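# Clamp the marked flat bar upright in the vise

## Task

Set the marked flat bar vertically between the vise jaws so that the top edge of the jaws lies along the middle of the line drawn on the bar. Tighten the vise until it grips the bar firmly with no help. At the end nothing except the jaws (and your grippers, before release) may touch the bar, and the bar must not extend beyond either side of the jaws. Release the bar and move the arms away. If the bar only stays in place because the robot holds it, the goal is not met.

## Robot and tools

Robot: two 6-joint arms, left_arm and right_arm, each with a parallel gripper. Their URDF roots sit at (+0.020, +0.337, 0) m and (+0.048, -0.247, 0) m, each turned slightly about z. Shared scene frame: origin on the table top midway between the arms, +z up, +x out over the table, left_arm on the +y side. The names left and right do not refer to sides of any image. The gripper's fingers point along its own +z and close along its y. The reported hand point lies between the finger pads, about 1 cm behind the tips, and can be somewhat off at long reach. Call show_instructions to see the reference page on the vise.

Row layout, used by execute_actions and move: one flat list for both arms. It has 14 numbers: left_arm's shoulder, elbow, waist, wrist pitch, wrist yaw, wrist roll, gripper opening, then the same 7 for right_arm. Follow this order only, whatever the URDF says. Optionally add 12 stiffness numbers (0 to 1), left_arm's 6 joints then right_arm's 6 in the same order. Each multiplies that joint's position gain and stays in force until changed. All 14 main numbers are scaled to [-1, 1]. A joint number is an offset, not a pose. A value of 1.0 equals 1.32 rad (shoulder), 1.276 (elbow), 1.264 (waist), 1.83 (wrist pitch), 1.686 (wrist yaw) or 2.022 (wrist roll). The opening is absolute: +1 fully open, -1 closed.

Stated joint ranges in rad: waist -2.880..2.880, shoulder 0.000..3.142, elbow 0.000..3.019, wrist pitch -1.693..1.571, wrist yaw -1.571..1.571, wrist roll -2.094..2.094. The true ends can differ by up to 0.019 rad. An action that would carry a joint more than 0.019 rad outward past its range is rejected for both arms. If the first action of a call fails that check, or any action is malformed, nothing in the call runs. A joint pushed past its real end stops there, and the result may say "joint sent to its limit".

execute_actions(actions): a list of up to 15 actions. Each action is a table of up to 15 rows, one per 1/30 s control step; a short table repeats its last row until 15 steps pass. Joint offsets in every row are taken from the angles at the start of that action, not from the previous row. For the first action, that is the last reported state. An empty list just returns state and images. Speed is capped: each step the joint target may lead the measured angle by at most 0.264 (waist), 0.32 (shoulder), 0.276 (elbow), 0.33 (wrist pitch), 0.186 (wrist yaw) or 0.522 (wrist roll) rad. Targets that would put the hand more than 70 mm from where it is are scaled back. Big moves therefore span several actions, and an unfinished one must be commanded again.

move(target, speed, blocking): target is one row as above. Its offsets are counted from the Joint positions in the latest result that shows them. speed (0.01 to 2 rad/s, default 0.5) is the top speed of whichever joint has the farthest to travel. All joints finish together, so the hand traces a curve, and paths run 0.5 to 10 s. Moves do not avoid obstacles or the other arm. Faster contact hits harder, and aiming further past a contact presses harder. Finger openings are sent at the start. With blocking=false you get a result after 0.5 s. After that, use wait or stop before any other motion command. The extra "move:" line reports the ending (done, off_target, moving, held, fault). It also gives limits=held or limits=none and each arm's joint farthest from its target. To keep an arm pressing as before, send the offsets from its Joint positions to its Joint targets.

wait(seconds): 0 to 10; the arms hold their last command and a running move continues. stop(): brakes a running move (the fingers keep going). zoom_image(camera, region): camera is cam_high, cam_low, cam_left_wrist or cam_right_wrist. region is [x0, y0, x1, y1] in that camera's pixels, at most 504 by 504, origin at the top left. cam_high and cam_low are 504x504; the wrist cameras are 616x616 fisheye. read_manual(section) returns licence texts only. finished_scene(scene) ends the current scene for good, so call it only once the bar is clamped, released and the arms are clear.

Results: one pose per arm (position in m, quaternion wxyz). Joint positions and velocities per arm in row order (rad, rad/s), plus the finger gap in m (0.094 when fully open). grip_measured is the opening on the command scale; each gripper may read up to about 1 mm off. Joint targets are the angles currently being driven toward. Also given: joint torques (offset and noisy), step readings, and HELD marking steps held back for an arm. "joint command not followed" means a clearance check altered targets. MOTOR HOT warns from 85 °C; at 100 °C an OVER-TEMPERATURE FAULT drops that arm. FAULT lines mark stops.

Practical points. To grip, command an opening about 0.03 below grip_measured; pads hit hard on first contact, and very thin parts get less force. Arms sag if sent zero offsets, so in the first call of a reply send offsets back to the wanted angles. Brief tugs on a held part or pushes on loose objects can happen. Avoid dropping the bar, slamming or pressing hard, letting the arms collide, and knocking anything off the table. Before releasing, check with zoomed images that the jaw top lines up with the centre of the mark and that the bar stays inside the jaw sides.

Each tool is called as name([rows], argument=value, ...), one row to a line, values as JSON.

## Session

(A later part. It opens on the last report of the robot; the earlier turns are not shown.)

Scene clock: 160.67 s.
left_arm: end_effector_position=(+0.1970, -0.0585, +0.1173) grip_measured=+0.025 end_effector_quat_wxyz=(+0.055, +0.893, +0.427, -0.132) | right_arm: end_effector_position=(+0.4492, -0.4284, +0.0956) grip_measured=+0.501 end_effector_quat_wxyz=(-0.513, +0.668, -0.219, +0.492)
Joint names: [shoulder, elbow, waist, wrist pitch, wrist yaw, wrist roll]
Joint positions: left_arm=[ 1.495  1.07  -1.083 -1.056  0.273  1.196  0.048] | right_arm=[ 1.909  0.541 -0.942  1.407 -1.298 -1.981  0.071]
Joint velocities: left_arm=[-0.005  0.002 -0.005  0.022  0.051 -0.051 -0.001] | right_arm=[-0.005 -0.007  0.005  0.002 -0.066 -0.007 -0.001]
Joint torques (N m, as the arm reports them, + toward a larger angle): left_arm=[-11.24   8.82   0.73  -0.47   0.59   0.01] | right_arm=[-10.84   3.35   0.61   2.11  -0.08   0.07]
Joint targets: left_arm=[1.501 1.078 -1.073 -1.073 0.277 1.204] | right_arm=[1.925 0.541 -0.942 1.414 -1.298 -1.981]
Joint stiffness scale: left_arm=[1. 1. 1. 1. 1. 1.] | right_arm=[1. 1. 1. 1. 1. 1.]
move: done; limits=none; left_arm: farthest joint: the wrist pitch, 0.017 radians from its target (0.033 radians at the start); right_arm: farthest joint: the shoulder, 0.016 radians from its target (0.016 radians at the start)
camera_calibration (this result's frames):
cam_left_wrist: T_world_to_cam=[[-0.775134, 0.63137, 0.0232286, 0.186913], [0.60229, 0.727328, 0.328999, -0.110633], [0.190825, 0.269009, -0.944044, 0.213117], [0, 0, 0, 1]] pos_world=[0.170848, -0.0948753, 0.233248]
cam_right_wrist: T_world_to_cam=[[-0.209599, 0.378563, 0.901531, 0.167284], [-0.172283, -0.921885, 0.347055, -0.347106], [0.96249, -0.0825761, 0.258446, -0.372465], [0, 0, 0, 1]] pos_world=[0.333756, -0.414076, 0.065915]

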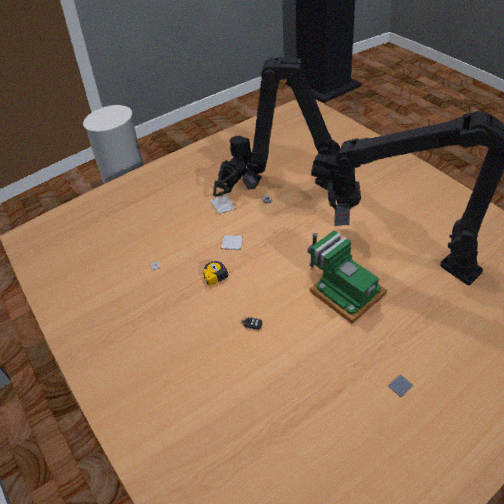

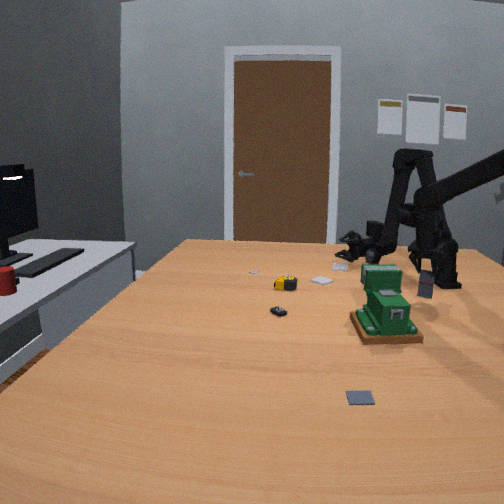

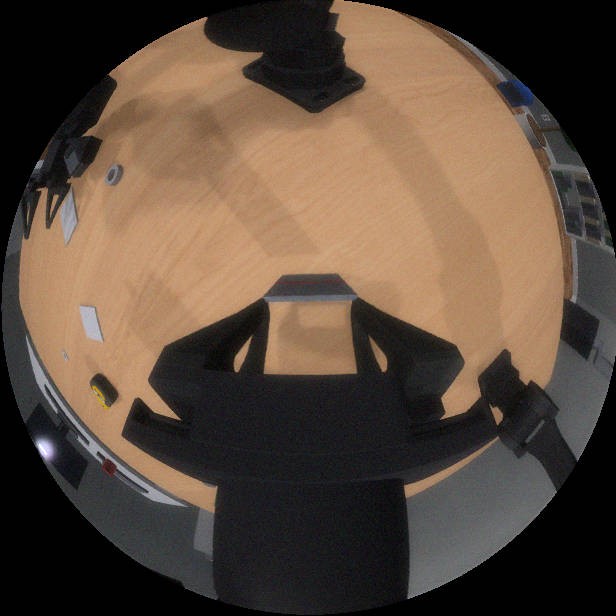

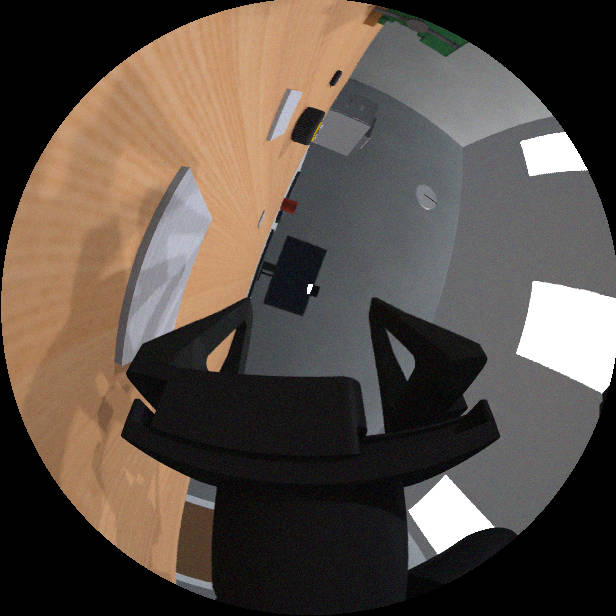

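move(target=[0.0199,-0.008,0.003,0.0243,0,0,0.0,0.012,0,0,0.004,0,0,0.5], speed=0.06)

zoom_image(camera="cam_low", region=[390, 240, 470, 320])

Scene clock: 164.10 s.
left_arm: end_effector_position=(+0.1970, -0.0584, +0.1067) grip_measured=+0.025 end_effector_quat_wxyz=(+0.053, +0.893, +0.427, -0.132) | right_arm: end_effector_position=(+0.4492, -0.4284, +0.0956) grip_measured=+0.501 end_effector_quat_wxyz=(-0.513, +0.668, -0.219, +0.492)
Joint names: [shoulder, elbow, waist, wrist pitch, wrist yaw, wrist roll]
Joint positions: left_arm=[ 1.51   1.056 -1.083 -1.032  0.273  1.197  0.048] | right_arm=[ 1.909  0.541 -0.942  1.407 -1.298 -1.981  0.071]
Joint velocities: left_arm=[-0.005 -0.017 -0.005  0.002 -0.007 -0.022 -0.001] | right_arm=[-0.005  0.002 -0.015 -0.007  0.037 -0.022  0.   ]
Joint torques (N m, as the arm reports them, + toward a larger angle): left_arm=[-11.04   8.67   0.85   0.64   0.43  -0.08] | right_arm=[-10.83   3.36   0.62   2.11  -0.08   0.07]
Joint targets: left_arm=[1.521 1.060 -1.079 -1.012 0.273 1.197] | right_arm=[1.925 0.541 -0.942 1.414 -1.298 -1.981]
Joint stiffness scale: left_arm=[1. 1. 1. 1. 1. 1.] | right_arm=[1. 1. 1. 1. 1. 1.]
move: done; limits=none; left_arm: farthest joint: the wrist pitch, 0.020 radians from its target (0.045 radians at the start); right_arm: farthest joint: the shoulder, 0.016 radians from its target (0.016 radians at the start)
camera_calibration (this result's frames):
cam_left_wrist: T_world_to_cam=[[-0.774622, 0.63185, 0.0269443, 0.186594], [0.603468, 0.725741, 0.330342, -0.107651], [0.189172, 0.27215, -0.943477, 0.203556], [0, 0, 0, 1]] pos_world=[0.170996, -0.0951707, 0.222585]
cam_right_wrist: T_world_to_cam=[[-0.209599, 0.378563, 0.901531, 0.167284], [-0.172283, -0.921885, 0.347055, -0.347106], [0.96249, -0.0825761, 0.258446, -0.372465], [0, 0, 0, 1]] pos_world=[0.333756, -0.414076, 0.065915]

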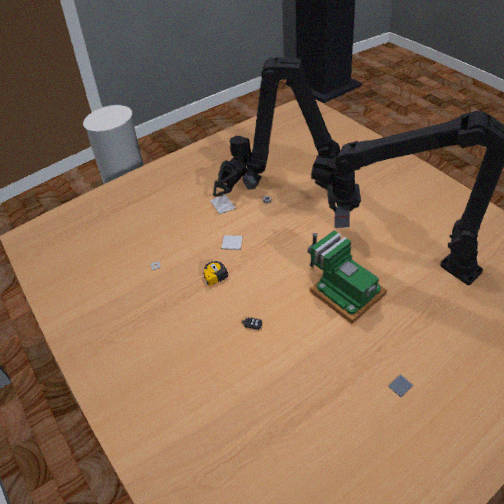

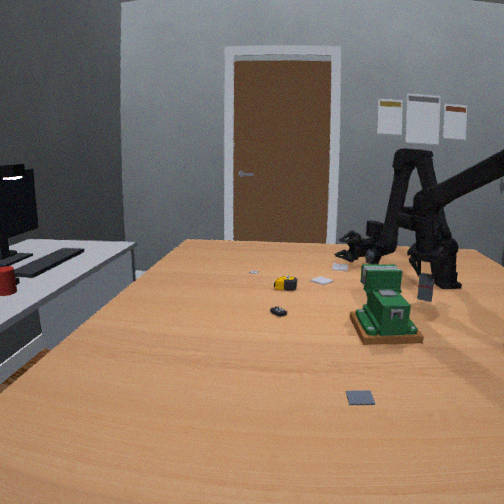

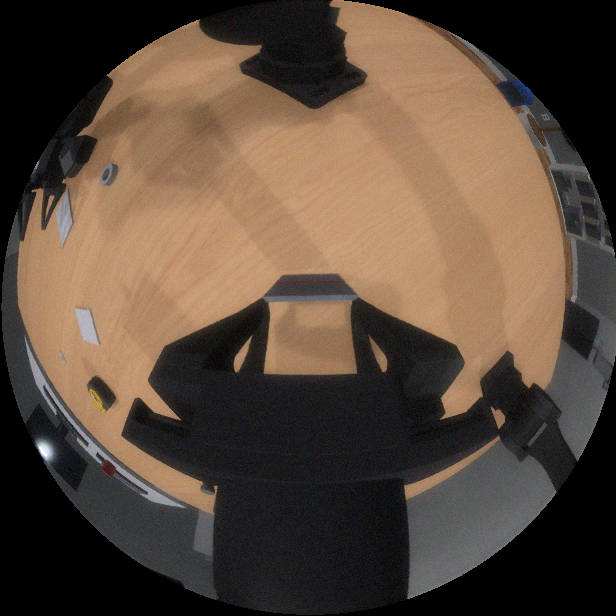

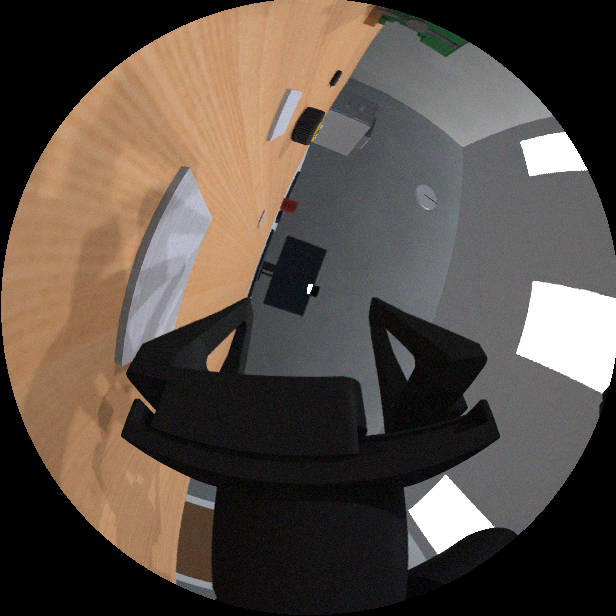

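Region (390, 240, 470, 320) of cam_low's 504x504 image, scaled by 6.300, with more detail than that image has.

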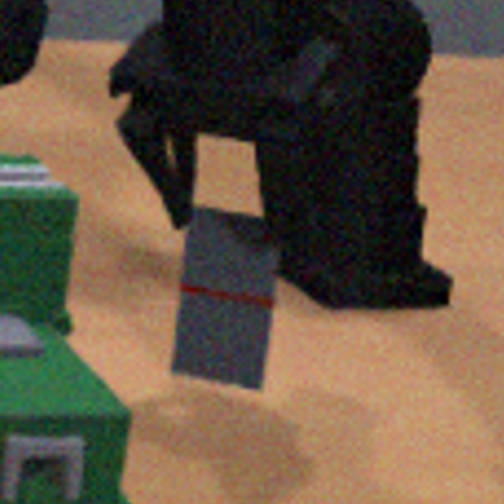

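move(target=[0.0285,-0.025,0.003,0.0433,0,0,0.03,0.012,0,0,0.004,0,0,0.5], speed=0.05)

zoom_image(camera="cam_left_wrist", region=[240, 250, 380, 370])

Scene clock: 167.37 s.
left_arm: end_effector_position=(+0.1988, -0.0631, +0.1003) grip_measured=+0.035 end_effector_quat_wxyz=(+0.070, +0.893, +0.424, -0.133) | right_arm: end_effector_position=(+0.4492, -0.4284, +0.0956) grip_measured=+0.501 end_effector_quat_wxyz=(-0.513, +0.668, -0.219, +0.492)
Joint names: [shoulder, elbow, waist, wrist pitch, wrist yaw, wrist roll]
Joint positions: left_arm=[ 1.512  1.036 -1.083 -0.976  0.278  1.197  0.049] | right_arm=[ 1.909  0.541 -0.942  1.407 -1.298 -1.981  0.071]
Joint velocities: left_arm=[ 0.005  0.012 -0.005  0.027 -0.037  0.125 -0.   ] | right_arm=[-0.005  0.002 -0.005 -0.002 -0.022  0.007 -0.001]
Joint torques (N m, as the arm reports them, + toward a larger angle): left_arm=[-9.26  7.41  0.14  0.78  0.18 -0.05] | right_arm=[-10.82   3.36   0.61   2.11  -0.08   0.07]
Joint targets: left_arm=[1.547 1.024 -1.079 -0.953 0.273 1.197] | right_arm=[1.925 0.541 -0.942 1.414 -1.298 -1.981]
Joint stiffness scale: left_arm=[1. 1. 1. 1. 1. 1.] | right_arm=[1. 1. 1. 1. 1. 1.]
move: off_target (left_arm); limits=none; left_arm: farthest joint: the shoulder, 0.036 radians from its target (0.038 radians at the start); right_arm: farthest joint: the shoulder, 0.016 radians from its target (0.016 radians at the start)
camera_calibration (this result's frames):
cam_left_wrist: T_world_to_cam=[[-0.774455, 0.632623, -0.00279597, 0.194146], [0.599736, 0.735587, 0.315005, -0.100286], [0.201336, 0.24228, -0.949086, 0.194655], [0, 0, 0, 1]] pos_world=[0.171312, -0.0962134, 0.216878]
cam_right_wrist: T_world_to_cam=[[-0.209599, 0.378563, 0.901531, 0.167284], [-0.172283, -0.921885, 0.347055, -0.347106], [0.96249, -0.0825761, 0.258446, -0.372465], [0, 0, 0, 1]] pos_world=[0.333756, -0.414076, 0.065915]

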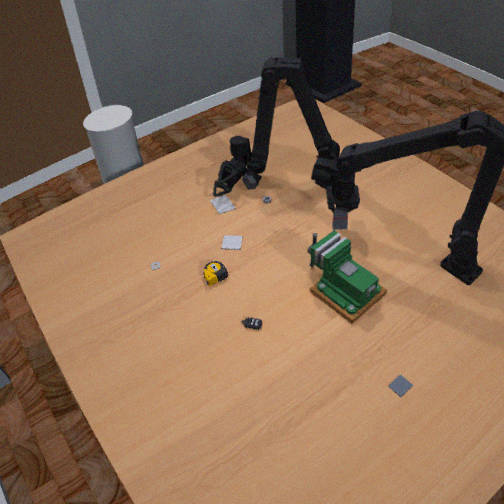

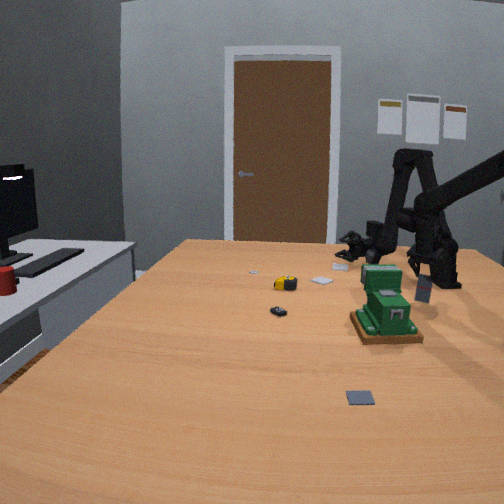

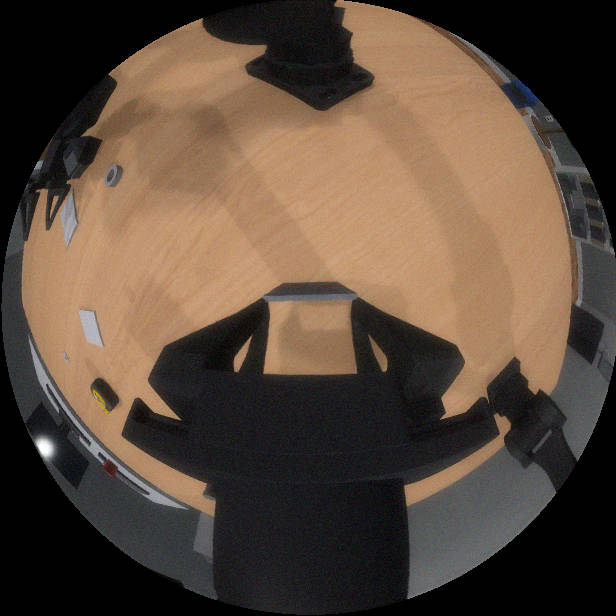

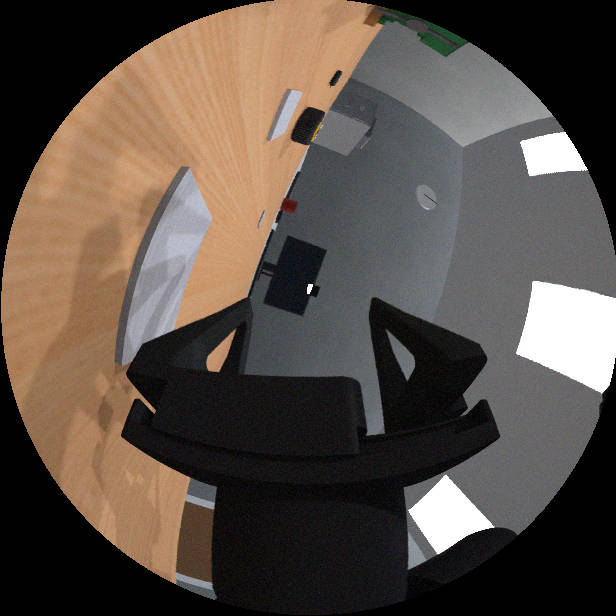

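Region (240, 250, 380, 370) of cam_left_wrist's 616x616 image, scaled by 3.600, with more detail than that image has; it fills the top 432 rows of this view, and the rest is white.

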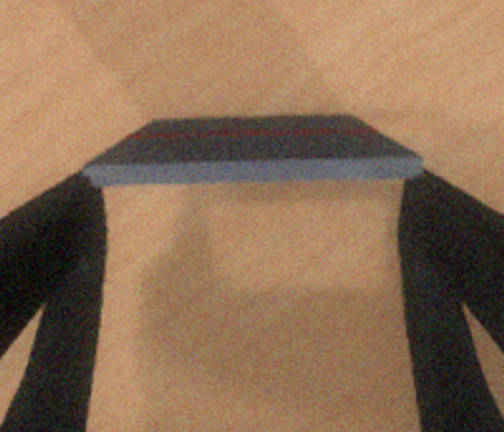

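move(target=[-0.144,0.229,0.119,-0.191,0.058,-0.104,-0.005,0.012,0,0.47,0.004,0,0,0.5], speed=0.5)

Scene clock: 184.37 s.
left_arm: end_effector_position=(+0.2363, -0.0379, +0.2691) grip_measured=+0.023 end_effector_quat_wxyz=(+0.115, +0.805, +0.554, -0.178) | right_arm: end_effector_position=(+0.4820, -0.1718, +0.0956) grip_measured=+0.501 end_effector_quat_wxyz=(-0.635, +0.703, -0.013, +0.320)
Joint names: [shoulder, elbow, waist, wrist pitch, wrist yaw, wrist roll]
Joint positions: left_arm=[ 1.325  1.282 -0.943 -1.309  0.371  0.995  0.048] | right_arm=[ 1.909  0.541 -0.347  1.407 -1.298 -1.981  0.071]
Joint velocities: left_arm=[-0.015 -0.012  0.005 -0.027  0.007 -0.022  0.001] | right_arm=[-0.005 -0.007 -0.005 -0.007 -0.022 -0.022 -0.   ]
Joint torques (N m, as the arm reports them, + toward a larger angle): left_arm=[-10.84  12.42   0.19  -0.33   0.6   -0.13] | right_arm=[-10.84   3.31   0.46   2.11  -0.08   0.07]
Joint targets: left_arm=[1.321 1.329 -0.932 -1.326 0.375 0.987] | right_arm=[1.925 0.541 -0.348 1.414 -1.298 -1.981]
Joint stiffness scale: left_arm=[1. 1. 1. 1. 1. 1.] | right_arm=[1. 1. 1. 1. 1. 1.]
move: off_target (left_arm); limits=none; left_arm: farthest joint: the elbow, 0.046 radians from its target (0.292 radians at the start); right_arm: farthest joint: the shoulder, 0.016 radians from its target (0.016 radians at the start)
camera_calibration (this result's frames):
cam_left_wrist: T_world_to_cam=[[-0.931356, 0.363567, 0.0198789, 0.228462], [0.360404, 0.912731, 0.192436, -0.0982173], [0.0518192, 0.186391, -0.981108, 0.383078], [0, 0, 0, 1]] pos_world=[0.228327, -0.0648176, 0.3902]
cam_right_wrist: T_world_to_cam=[[-0.385862, 0.195837, 0.901531, 0.13058], [0.374464, -0.859843, 0.347055, -0.357773], [0.843141, 0.471506, 0.258446, -0.230107], [0, 0, 0, 1]] pos_world=[0.378371, -0.224704, 0.065915]

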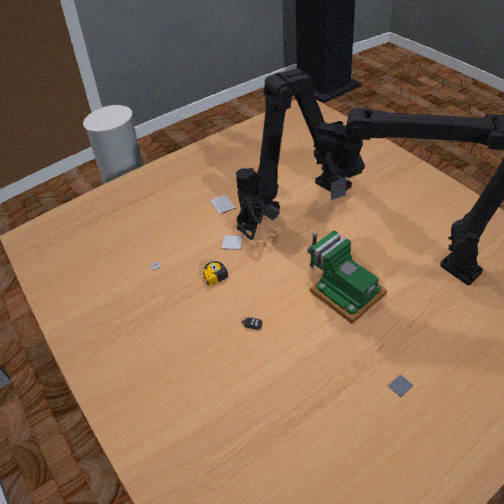

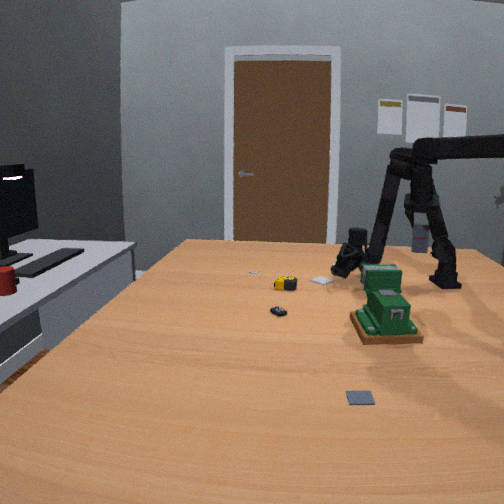

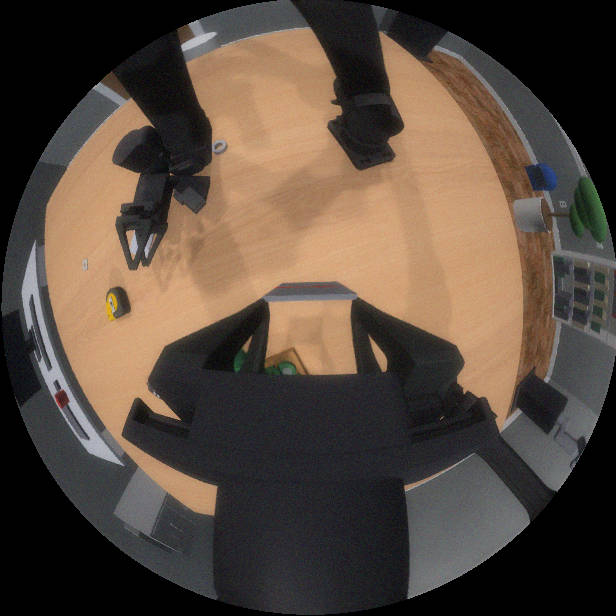

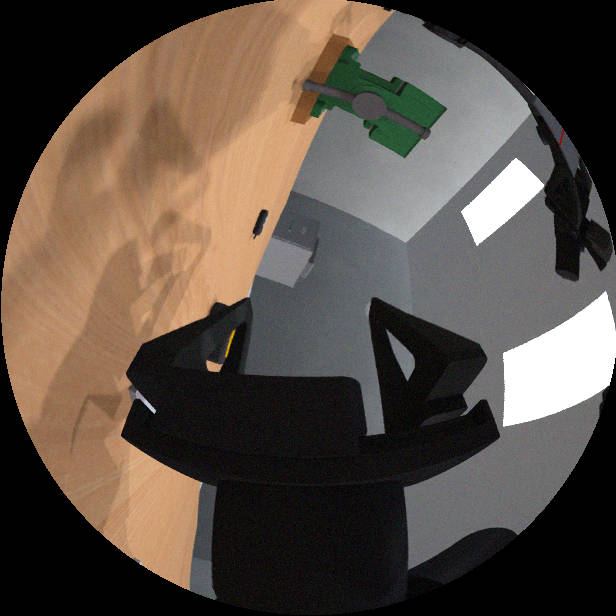

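move(target=[-0.018,0.036,0.357,0,0,0,-0.005,0.027,0,0.214,0.004,-0.09,0,0.5], speed=0.4)

Scene clock: 187.03 s.
left_arm: end_effector_position=(+0.3764, +0.0944, +0.2709) grip_measured=+0.023 end_effector_quat_wxyz=(+0.154, +0.661, +0.719, -0.147) | right_arm: end_effector_position=(+0.4820, -0.1718, +0.0956) grip_measured=+0.501 end_effector_quat_wxyz=(-0.635, +0.703, -0.013, +0.320)
Joint names: [shoulder, elbow, waist, wrist pitch, wrist yaw, wrist roll]
Joint positions: left_arm=[ 1.319  1.279 -0.492 -1.309  0.371  0.994  0.048] | right_arm=[ 1.909  0.541 -0.347  1.407 -1.298 -1.981  0.071]
Joint velocities: left_arm=[-0.005 -0.007 -0.005 -0.002 -0.095  0.007 -0.   ] | right_arm=[-0.015  0.012 -0.005  0.002 -0.051  0.007 -0.   ]
Joint torques (N m, as the arm reports them, + toward a larger angle): left_arm=[-11.28  12.73  -0.29   0.32   0.53  -0.05] | right_arm=[-12.21   3.36   0.63   1.78  -0.08   0.07]
Joint targets: left_arm=[1.302 1.328 -0.491 -1.309 0.372 0.995] | right_arm=[1.909 0.541 -0.347 1.407 -1.298 -1.981]
Joint stiffness scale: left_arm=[1. 1. 1. 1. 1. 1.] | right_arm=[1. 1. 1. 1. 1. 1.]
move: held (right_arm), off_target (left_arm); limits=held; held on 45 of 46 steps (right_arm), including the last (right_arm); left_arm: farthest joint: the elbow, 0.048 radians from its target (0.046 radians at the start); right_arm: farthest joint: the waist, 0.270 radians from its target (0.270 radians at the start)
joint command not followed: on one or more control steps a check withheld the commanded joint targets of the right arm, and it was not sent them on those steps. On the call's last step the targets were still withheld.
cause: the commanded joint targets would bring two parts of the arm too close to each other (its wrist (the part past the wrist pitch) and its wrist camera, with the wrist yaw and the wrist roll between them); next, command targets that bring no two parts of the arm closer together.
camera_calibration (this result's frames):
cam_left_wrist: T_world_to_cam=[[-0.996775, -0.0786551, 0.0158979, 0.378264], [-0.0742045, 0.978878, 0.190501, -0.112011], [-0.030546, 0.188707, -0.981558, 0.383787], [0, 0, 0, 1]] pos_world=[0.380456, 0.0669747, 0.392033]
cam_right_wrist: T_world_to_cam=[[-0.385862, 0.195837, 0.901531, 0.13058], [0.374464, -0.859843, 0.347055, -0.357773], [0.843141, 0.471506, 0.258446, -0.230107], [0, 0, 0, 1]] pos_world=[0.378371, -0.224704, 0.065915]

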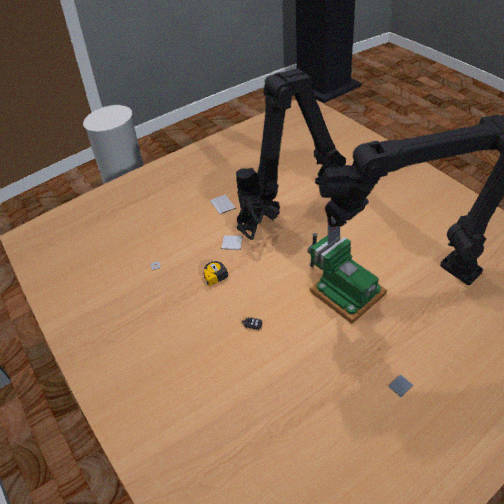

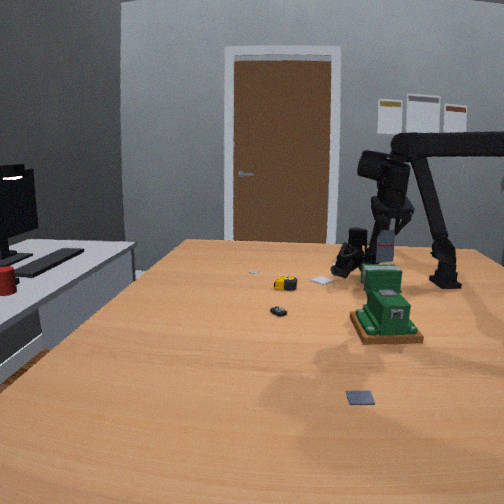

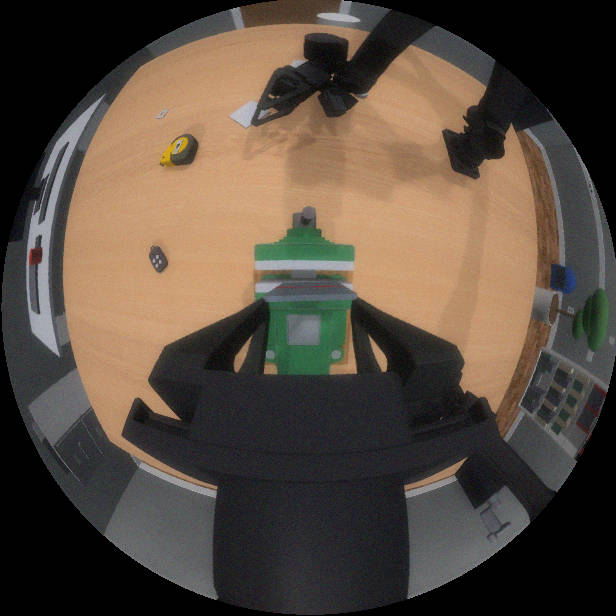

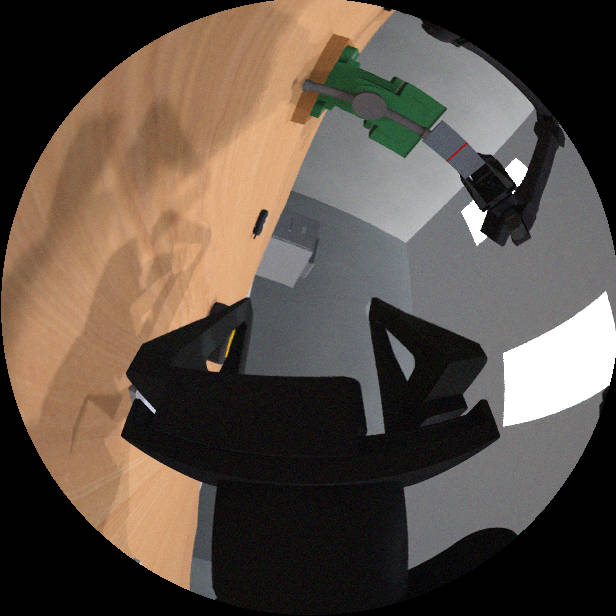

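zoom_image(camera="cam_left_wrist", region=[240, 195, 380, 315])

zoom_image(camera="cam_right_wrist", region=[280, 30, 520, 230])

Region (240, 195, 380, 315) of cam_left_wrist's 616x616 image, scaled by 3.600, with more detail than that image has; it fills the top 432 rows of this view, and the rest is white.

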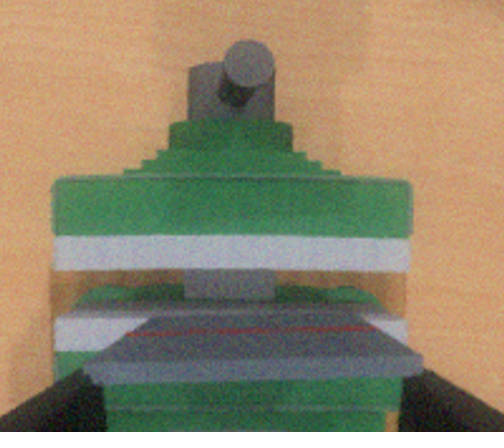

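Region (280, 30, 520, 230) of cam_right_wrist's 616x616 image, scaled by 2.100, with more detail than that image has.

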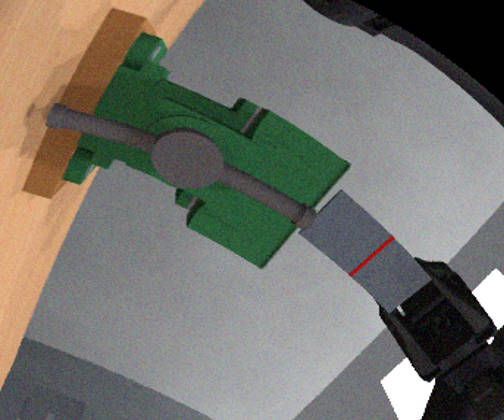

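execute_actions(actions=[])

Scene clock: 206.90 s.
left_arm: end_effector_position=(+0.3764, +0.0944, +0.2709) grip_measured=+0.023 end_effector_quat_wxyz=(+0.154, +0.661, +0.719, -0.147) | right_arm: end_effector_position=(+0.4820, -0.1718, +0.0956) grip_measured=+0.501 end_effector_quat_wxyz=(-0.635, +0.703, -0.013, +0.320)
Joint names: [shoulder, elbow, waist, wrist pitch, wrist yaw, wrist roll]
Joint positions: left_arm=[ 1.319  1.279 -0.492 -1.309  0.371  0.994  0.048] | right_arm=[ 1.909  0.541 -0.347  1.407 -1.298 -1.981  0.071]
Joint velocities: left_arm=[-0.015  0.017 -0.015 -0.002  0.007 -0.007 -0.002] | right_arm=[ 0.005 -0.007 -0.005  0.012  0.007 -0.081  0.   ]
Joint torques (N m, as the arm reports them, + toward a larger angle): left_arm=[-11.65  12.83   0.91   0.24   0.53  -0.07] | right_arm=[-12.2    3.35   0.64   1.77  -0.08   0.07]
Joint targets: left_arm=[1.302 1.328 -0.491 -1.309 0.372 0.995] | right_arm=[1.909 0.541 -0.347 1.407 -1.298 -1.981]
Joint stiffness scale: left_arm=[1. 1. 1. 1. 1. 1.] | right_arm=[1. 1. 1. 1. 1. 1.]
previous command not reached (right arm): its joint targets would have brought two parts of the arm too close to each other.
camera_calibration (this result's frames):
cam_left_wrist: T_world_to_cam=[[-0.996775, -0.0786551, 0.0158979, 0.378264], [-0.0742045, 0.978878, 0.190501, -0.112011], [-0.030546, 0.188707, -0.981558, 0.383787], [0, 0, 0, 1]] pos_world=[0.380456, 0.0669747, 0.392033]
cam_right_wrist: T_world_to_cam=[[-0.385862, 0.195837, 0.901531, 0.13058], [0.374464, -0.859843, 0.347055, -0.357773], [0.843141, 0.471506, 0.258446, -0.230107], [0, 0, 0, 1]] pos_world=[0.378371, -0.224704, 0.065915]

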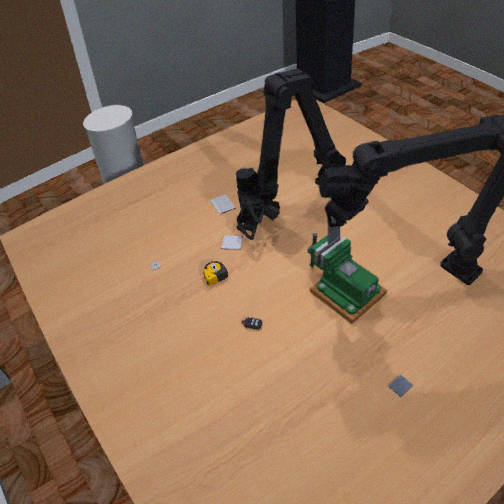

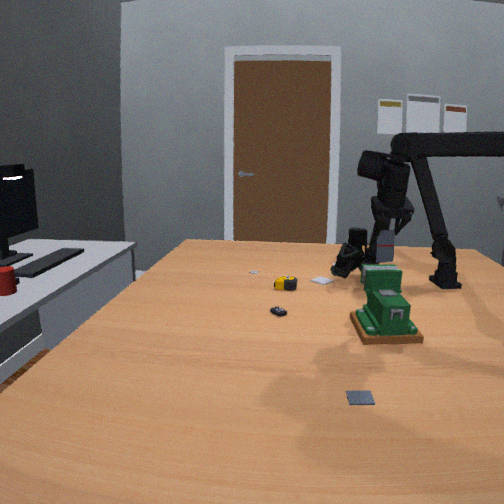

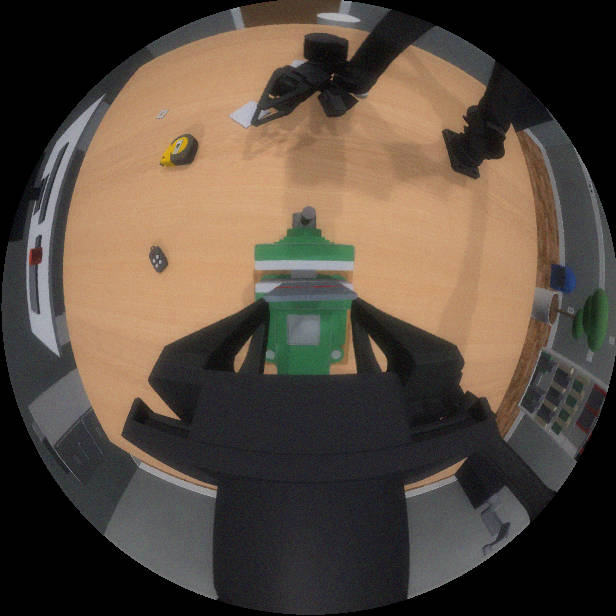

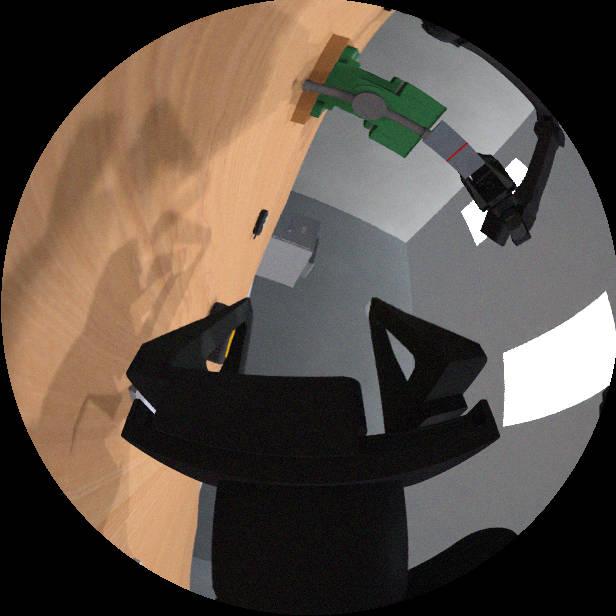

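zoom_image(camera="cam_left_wrist", region=[220, 190, 390, 330])

zoom_image(camera="cam_high", region=[270, 170, 410, 310])

Region (220, 190, 390, 330) of cam_left_wrist's 616x616 image, scaled by 2.965, with more detail than that image has; it fills the top 415 rows of this view, and the rest is white.

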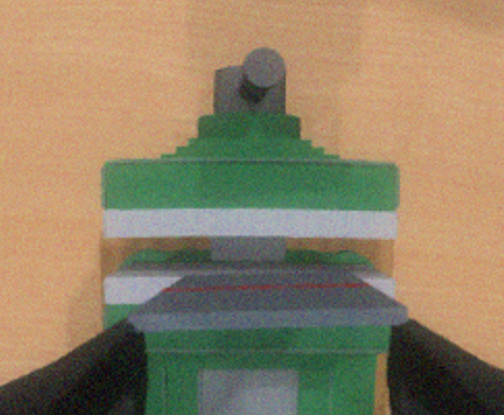

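Region (270, 170, 410, 310) of cam_high's 504x504 image, scaled by 3.600, with more detail than that image has.

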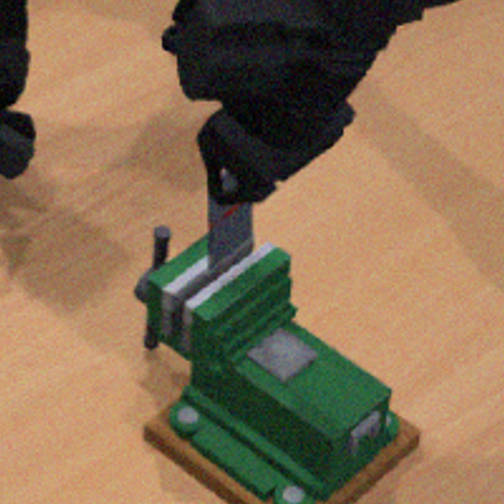

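execute_actions([
  [[0.004,0.04,-0.002,0,0,0.003,-0.005, 0.003,0,0,0,0,0,0.5],[0.008,0.041,-0.004,0,0,0.006,-0.005, 0.006,0,0,0,0,0,0.5],[0.012,0.042,-0.006,0,0,0.008,-0.005, 0.009,0,0,0,0,0,0.5],[0.015,0.043,-0.007,0,0,0.010,-0.005, 0.012,0,0,0,0,0,0.5],[0.017,0.044,-0.008,0,0,0.012,-0.005, 0.014,0,0,0,0,0,0.5],[0.019,0.045,-0.009,0,0,0.013,-0.005, 0.016,0,0,0,0,0,0.5],[0.021,0.046,-0.010,0,0,0.014,-0.005, 0.018,0,0,0,0,0,0.5],[0.023,0.047,-0.011,0,0,0.015,-0.005, 0.02,0,0,0,0,0,0.5],[0.024,0.048,-0.012,0,0,0.016,-0.005, 0.02,0,0,0,0,0,0.5],[0.025,0.049,-0.0127,0,0,0.017,-0.005, 0.02,0,0,0,0,0,0.5],[0.026,0.049,-0.0127,0,0,0.018,-0.005, 0.02,0,0,0,0,0,0.5]],
])

Scene clock: 223.97 s.
left_arm: end_effector_position=(+0.3803, +0.0920, +0.2621) grip_measured=+0.023 end_effector_quat_wxyz=(+0.146, +0.670, +0.713, -0.149) | right_arm: end_effector_position=(+0.4820, -0.1718, +0.0956) grip_measured=+0.501 end_effector_quat_wxyz=(-0.635, +0.703, -0.013, +0.320)
Joint names: [shoulder, elbow, waist, wrist pitch, wrist yaw, wrist roll]
Joint positions: left_arm=[ 1.345  1.284 -0.493 -1.309  0.371  1.019  0.048] | right_arm=[ 1.909  0.541 -0.347  1.407 -1.298 -1.981  0.071]
Joint velocities: left_arm=[ 0.005  0.012 -0.015  0.007  0.037  0.007 -0.   ] | right_arm=[-0.005 -0.012  0.005 -0.002 -0.037  0.066  0.001]
Joint torques (N m, as the arm reports them, + toward a larger angle): left_arm=[-10.08  13.53  -1.81   0.2    0.44   0.05] | right_arm=[-9.9   3.35  0.6   1.78 -0.08  0.07]
Joint targets: left_arm=[1.353 1.342 -0.508 -1.309 0.371 1.031] | right_arm=[1.935 0.541 -0.347 1.407 -1.298 -1.981]
Joint stiffness scale: left_arm=[1. 1. 1. 1. 1. 1.] | right_arm=[1. 1. 1. 1. 1. 1.]
Step readings (joint positions):
0: left_arm=[1.319 1.279 -0.492 -1.309 0.371 0.994] | right_arm=[1.909 0.541 -0.347 1.407 -1.298 -1.981]
1: left_arm=[1.319 1.279 -0.492 -1.309 0.371 0.994] | right_arm=[1.909 0.541 -0.347 1.407 -1.298 -1.981]
2: left_arm=[1.319 1.279 -0.492 -1.309 0.371 0.995] | right_arm=[1.909 0.541 -0.347 1.407 -1.298 -1.981]
4: left_arm=[1.319 1.279 -0.492 -1.309 0.371 0.998] | right_arm=[1.909 0.541 -0.347 1.407 -1.298 -1.981]
8: left_arm=[1.328 1.281 -0.492 -1.309 0.371 1.008] | right_arm=[1.909 0.541 -0.347 1.407 -1.298 -1.981]
15: Joint positions above
camera_calibration (this result's frames):
cam_left_wrist: T_world_to_cam=[[-0.998197, -0.05483, 0.0244175, 0.378278], [-0.0488317, 0.978416, 0.200793, -0.119945], [-0.0349, 0.199238, -0.979329, 0.375897], [0, 0, 0, 1]] pos_world=[0.384857, 0.0632042, 0.382975]
cam_right_wrist: T_world_to_cam=[[-0.385862, 0.195837, 0.901531, 0.13058], [0.374464, -0.859843, 0.347055, -0.357773], [0.843141, 0.471506, 0.258446, -0.230107], [0, 0, 0, 1]] pos_world=[0.378371, -0.224704, 0.065915]

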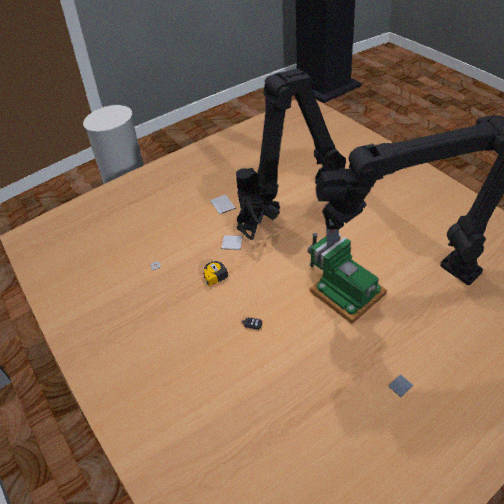

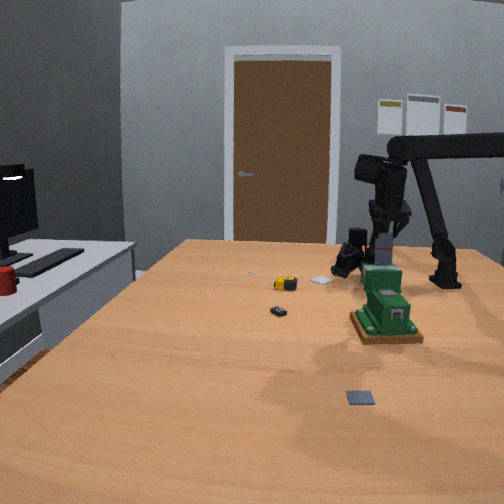

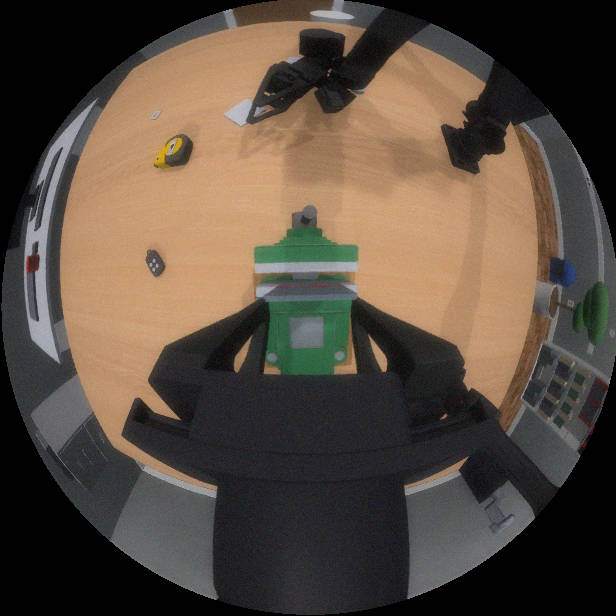

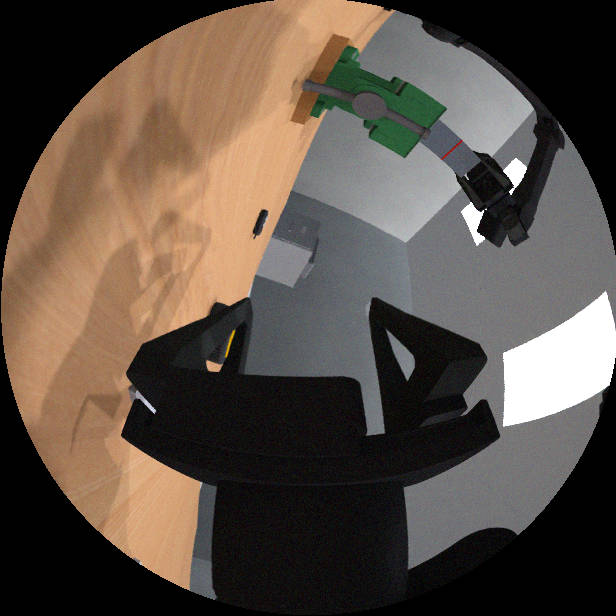

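zoom_image(camera="cam_left_wrist", region=[220, 190, 390, 330])

Region (220, 190, 390, 330) of cam_left_wrist's 616x616 image, scaled by 2.965, with more detail than that image has; it fills the top 415 rows of this view, and the rest is white.

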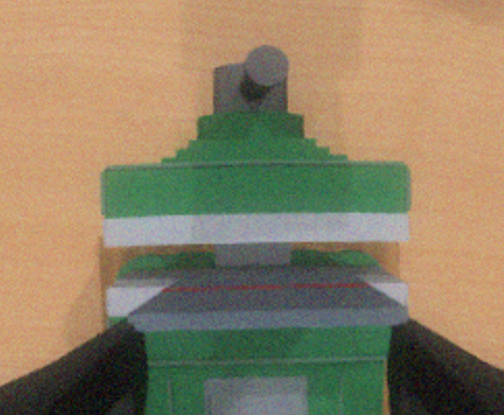

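execute_actions([
  [[0.004,0.03,0,0.006,0,0.004,-0.005, 0.02,0,0,0,0,0,0.5],[0.004,0.024,0,0.010,0,0.004,-0.005, 0.022,0,0,0,0,0,0.5],[0.004,0.018,0,0.013,0,0.004,-0.005, 0.024,0,0,0,0,0,0.5],[0.004,0.012,0,0.016,0,0.004,-0.005, 0.026,0,0,0,0,0,0.5],[0.004,0.007,0,0.018,0,0.004,-0.005, 0.028,0,0,0,0,0,0.5],[0.004,0.003,0,0.020,0,0.004,-0.005, 0.03,0,0,0,0,0,0.5],[0.004,0.000,0,0.022,0,0.004,-0.005, 0.03,0,0,0,0,0,0.5],[0.004,-0.002,0,0.024,0,0.004,-0.005, 0.03,0,0,0,0,0,0.5],[0.004,-0.004,0,0.026,0,0.004,-0.005, 0.03,0,0,0,0,0,0.5],[0.004,-0.005,0,0.027,0,0.004,-0.005, 0.03,0,0,0,0,0,0.5],[0.004,-0.0055,0,0.028,0,0.004,-0.005, 0.03,0,0,0,0,0,0.5]],
])

zoom_image(camera="cam_left_wrist", region=[220, 190, 390, 330])

Scene clock: 233.23 s.
left_arm: end_effector_position=(+0.3830, +0.0907, +0.2577) grip_measured=+0.023 end_effector_quat_wxyz=(+0.153, +0.672, +0.710, -0.146) | right_arm: end_effector_position=(+0.4815, -0.1717, +0.0903) grip_measured=+0.501 end_effector_quat_wxyz=(-0.636, +0.704, -0.018, +0.315)
Joint names: [shoulder, elbow, waist, wrist pitch, wrist yaw, wrist roll]
Joint positions: left_arm=[ 1.345  1.271 -0.493 -1.281  0.371  1.023  0.048] | right_arm=[ 1.923  0.541 -0.347  1.407 -1.298 -1.981  0.071]
Joint velocities: left_arm=[-0.005 -0.007  0.005 -0.022 -0.007 -0.051 -0.001] | right_arm=[-0.015 -0.012 -0.015  0.012 -0.007 -0.051 -0.001]
Joint torques (N m, as the arm reports them, + toward a larger angle): left_arm=[-10.34  10.09  -0.55   1.09   0.5    0.07] | right_arm=[-9.99  3.1   0.57  1.79 -0.09  0.07]
Joint targets: left_arm=[1.350 1.277 -0.493 -1.258 0.371 1.028] | right_arm=[1.948 0.541 -0.347 1.407 -1.298 -1.981]
Joint stiffness scale: left_arm=[1. 1. 1. 1. 1. 1.] | right_arm=[1. 1. 1. 1. 1. 1.]
Step readings (joint positions):
0: left_arm=[1.345 1.285 -0.493 -1.309 0.371 1.023] | right_arm=[1.909 0.541 -0.347 1.407 -1.298 -1.981]
1: left_arm=[1.345 1.285 -0.493 -1.309 0.371 1.023] | right_arm=[1.909 0.541 -0.347 1.407 -1.298 -1.981]
2: left_arm=[1.345 1.285 -0.493 -1.309 0.371 1.023] | right_arm=[1.909 0.541 -0.347 1.407 -1.298 -1.981]
4: left_arm=[1.345 1.285 -0.493 -1.308 0.371 1.023] | right_arm=[1.910 0.541 -0.347 1.407 -1.298 -1.981]
8: left_arm=[1.345 1.283 -0.493 -1.294 0.371 1.023] | right_arm=[1.918 0.541 -0.347 1.407 -1.298 -1.981]
15: Joint positions above
camera_calibration (this result's frames):
cam_left_wrist: T_world_to_cam=[[-0.998634, -0.0512486, 0.0101633, 0.384505], [-0.0483093, 0.979821, 0.193949, -0.116226], [-0.0198978, 0.193193, -0.980959, 0.367173], [0, 0, 0, 1]] pos_world=[0.385671, 0.0626505, 0.378816]
cam_right_wrist: T_world_to_cam=[[-0.373723, 0.193211, 0.907194, 0.128344], [0.379072, -0.86084, 0.339499, -0.357354], [0.846543, 0.47077, 0.248475, -0.229224], [0, 0, 0, 1]] pos_world=[0.377476, -0.22451, 0.0618449]

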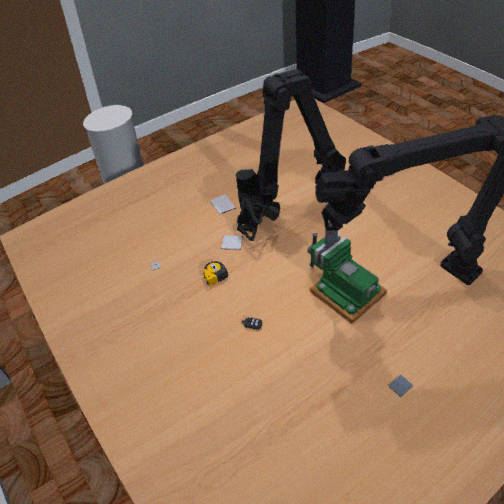

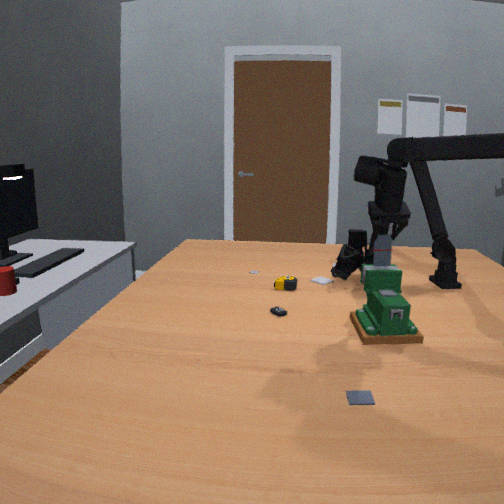

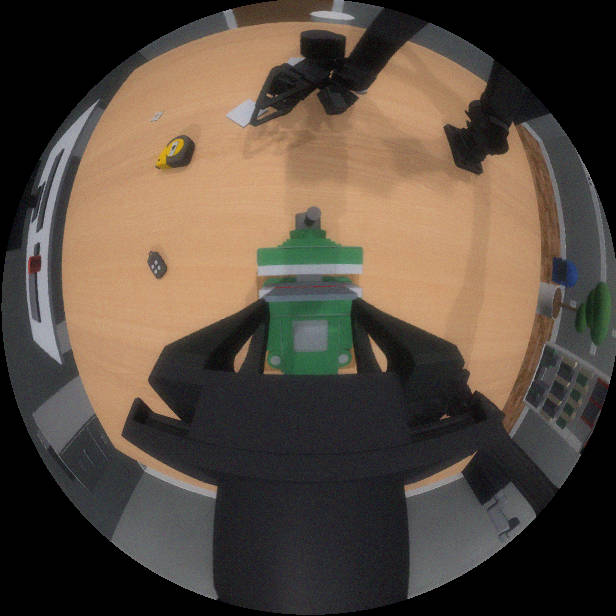

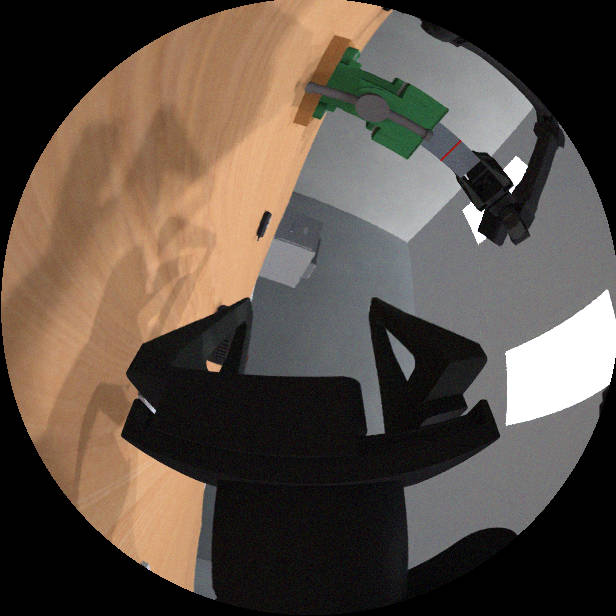

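Region (220, 190, 390, 330) of cam_left_wrist's 616x616 image, scaled by 2.965, with more detail than that image has; it fills the top 415 rows of this view, and the rest is white.

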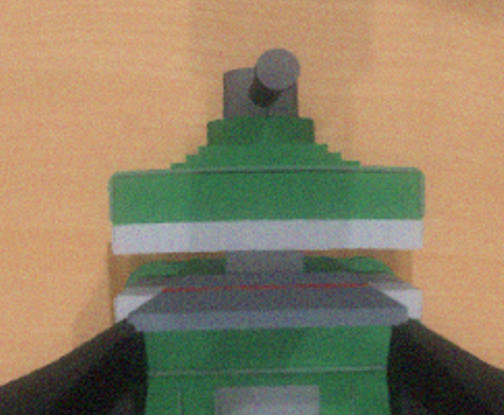

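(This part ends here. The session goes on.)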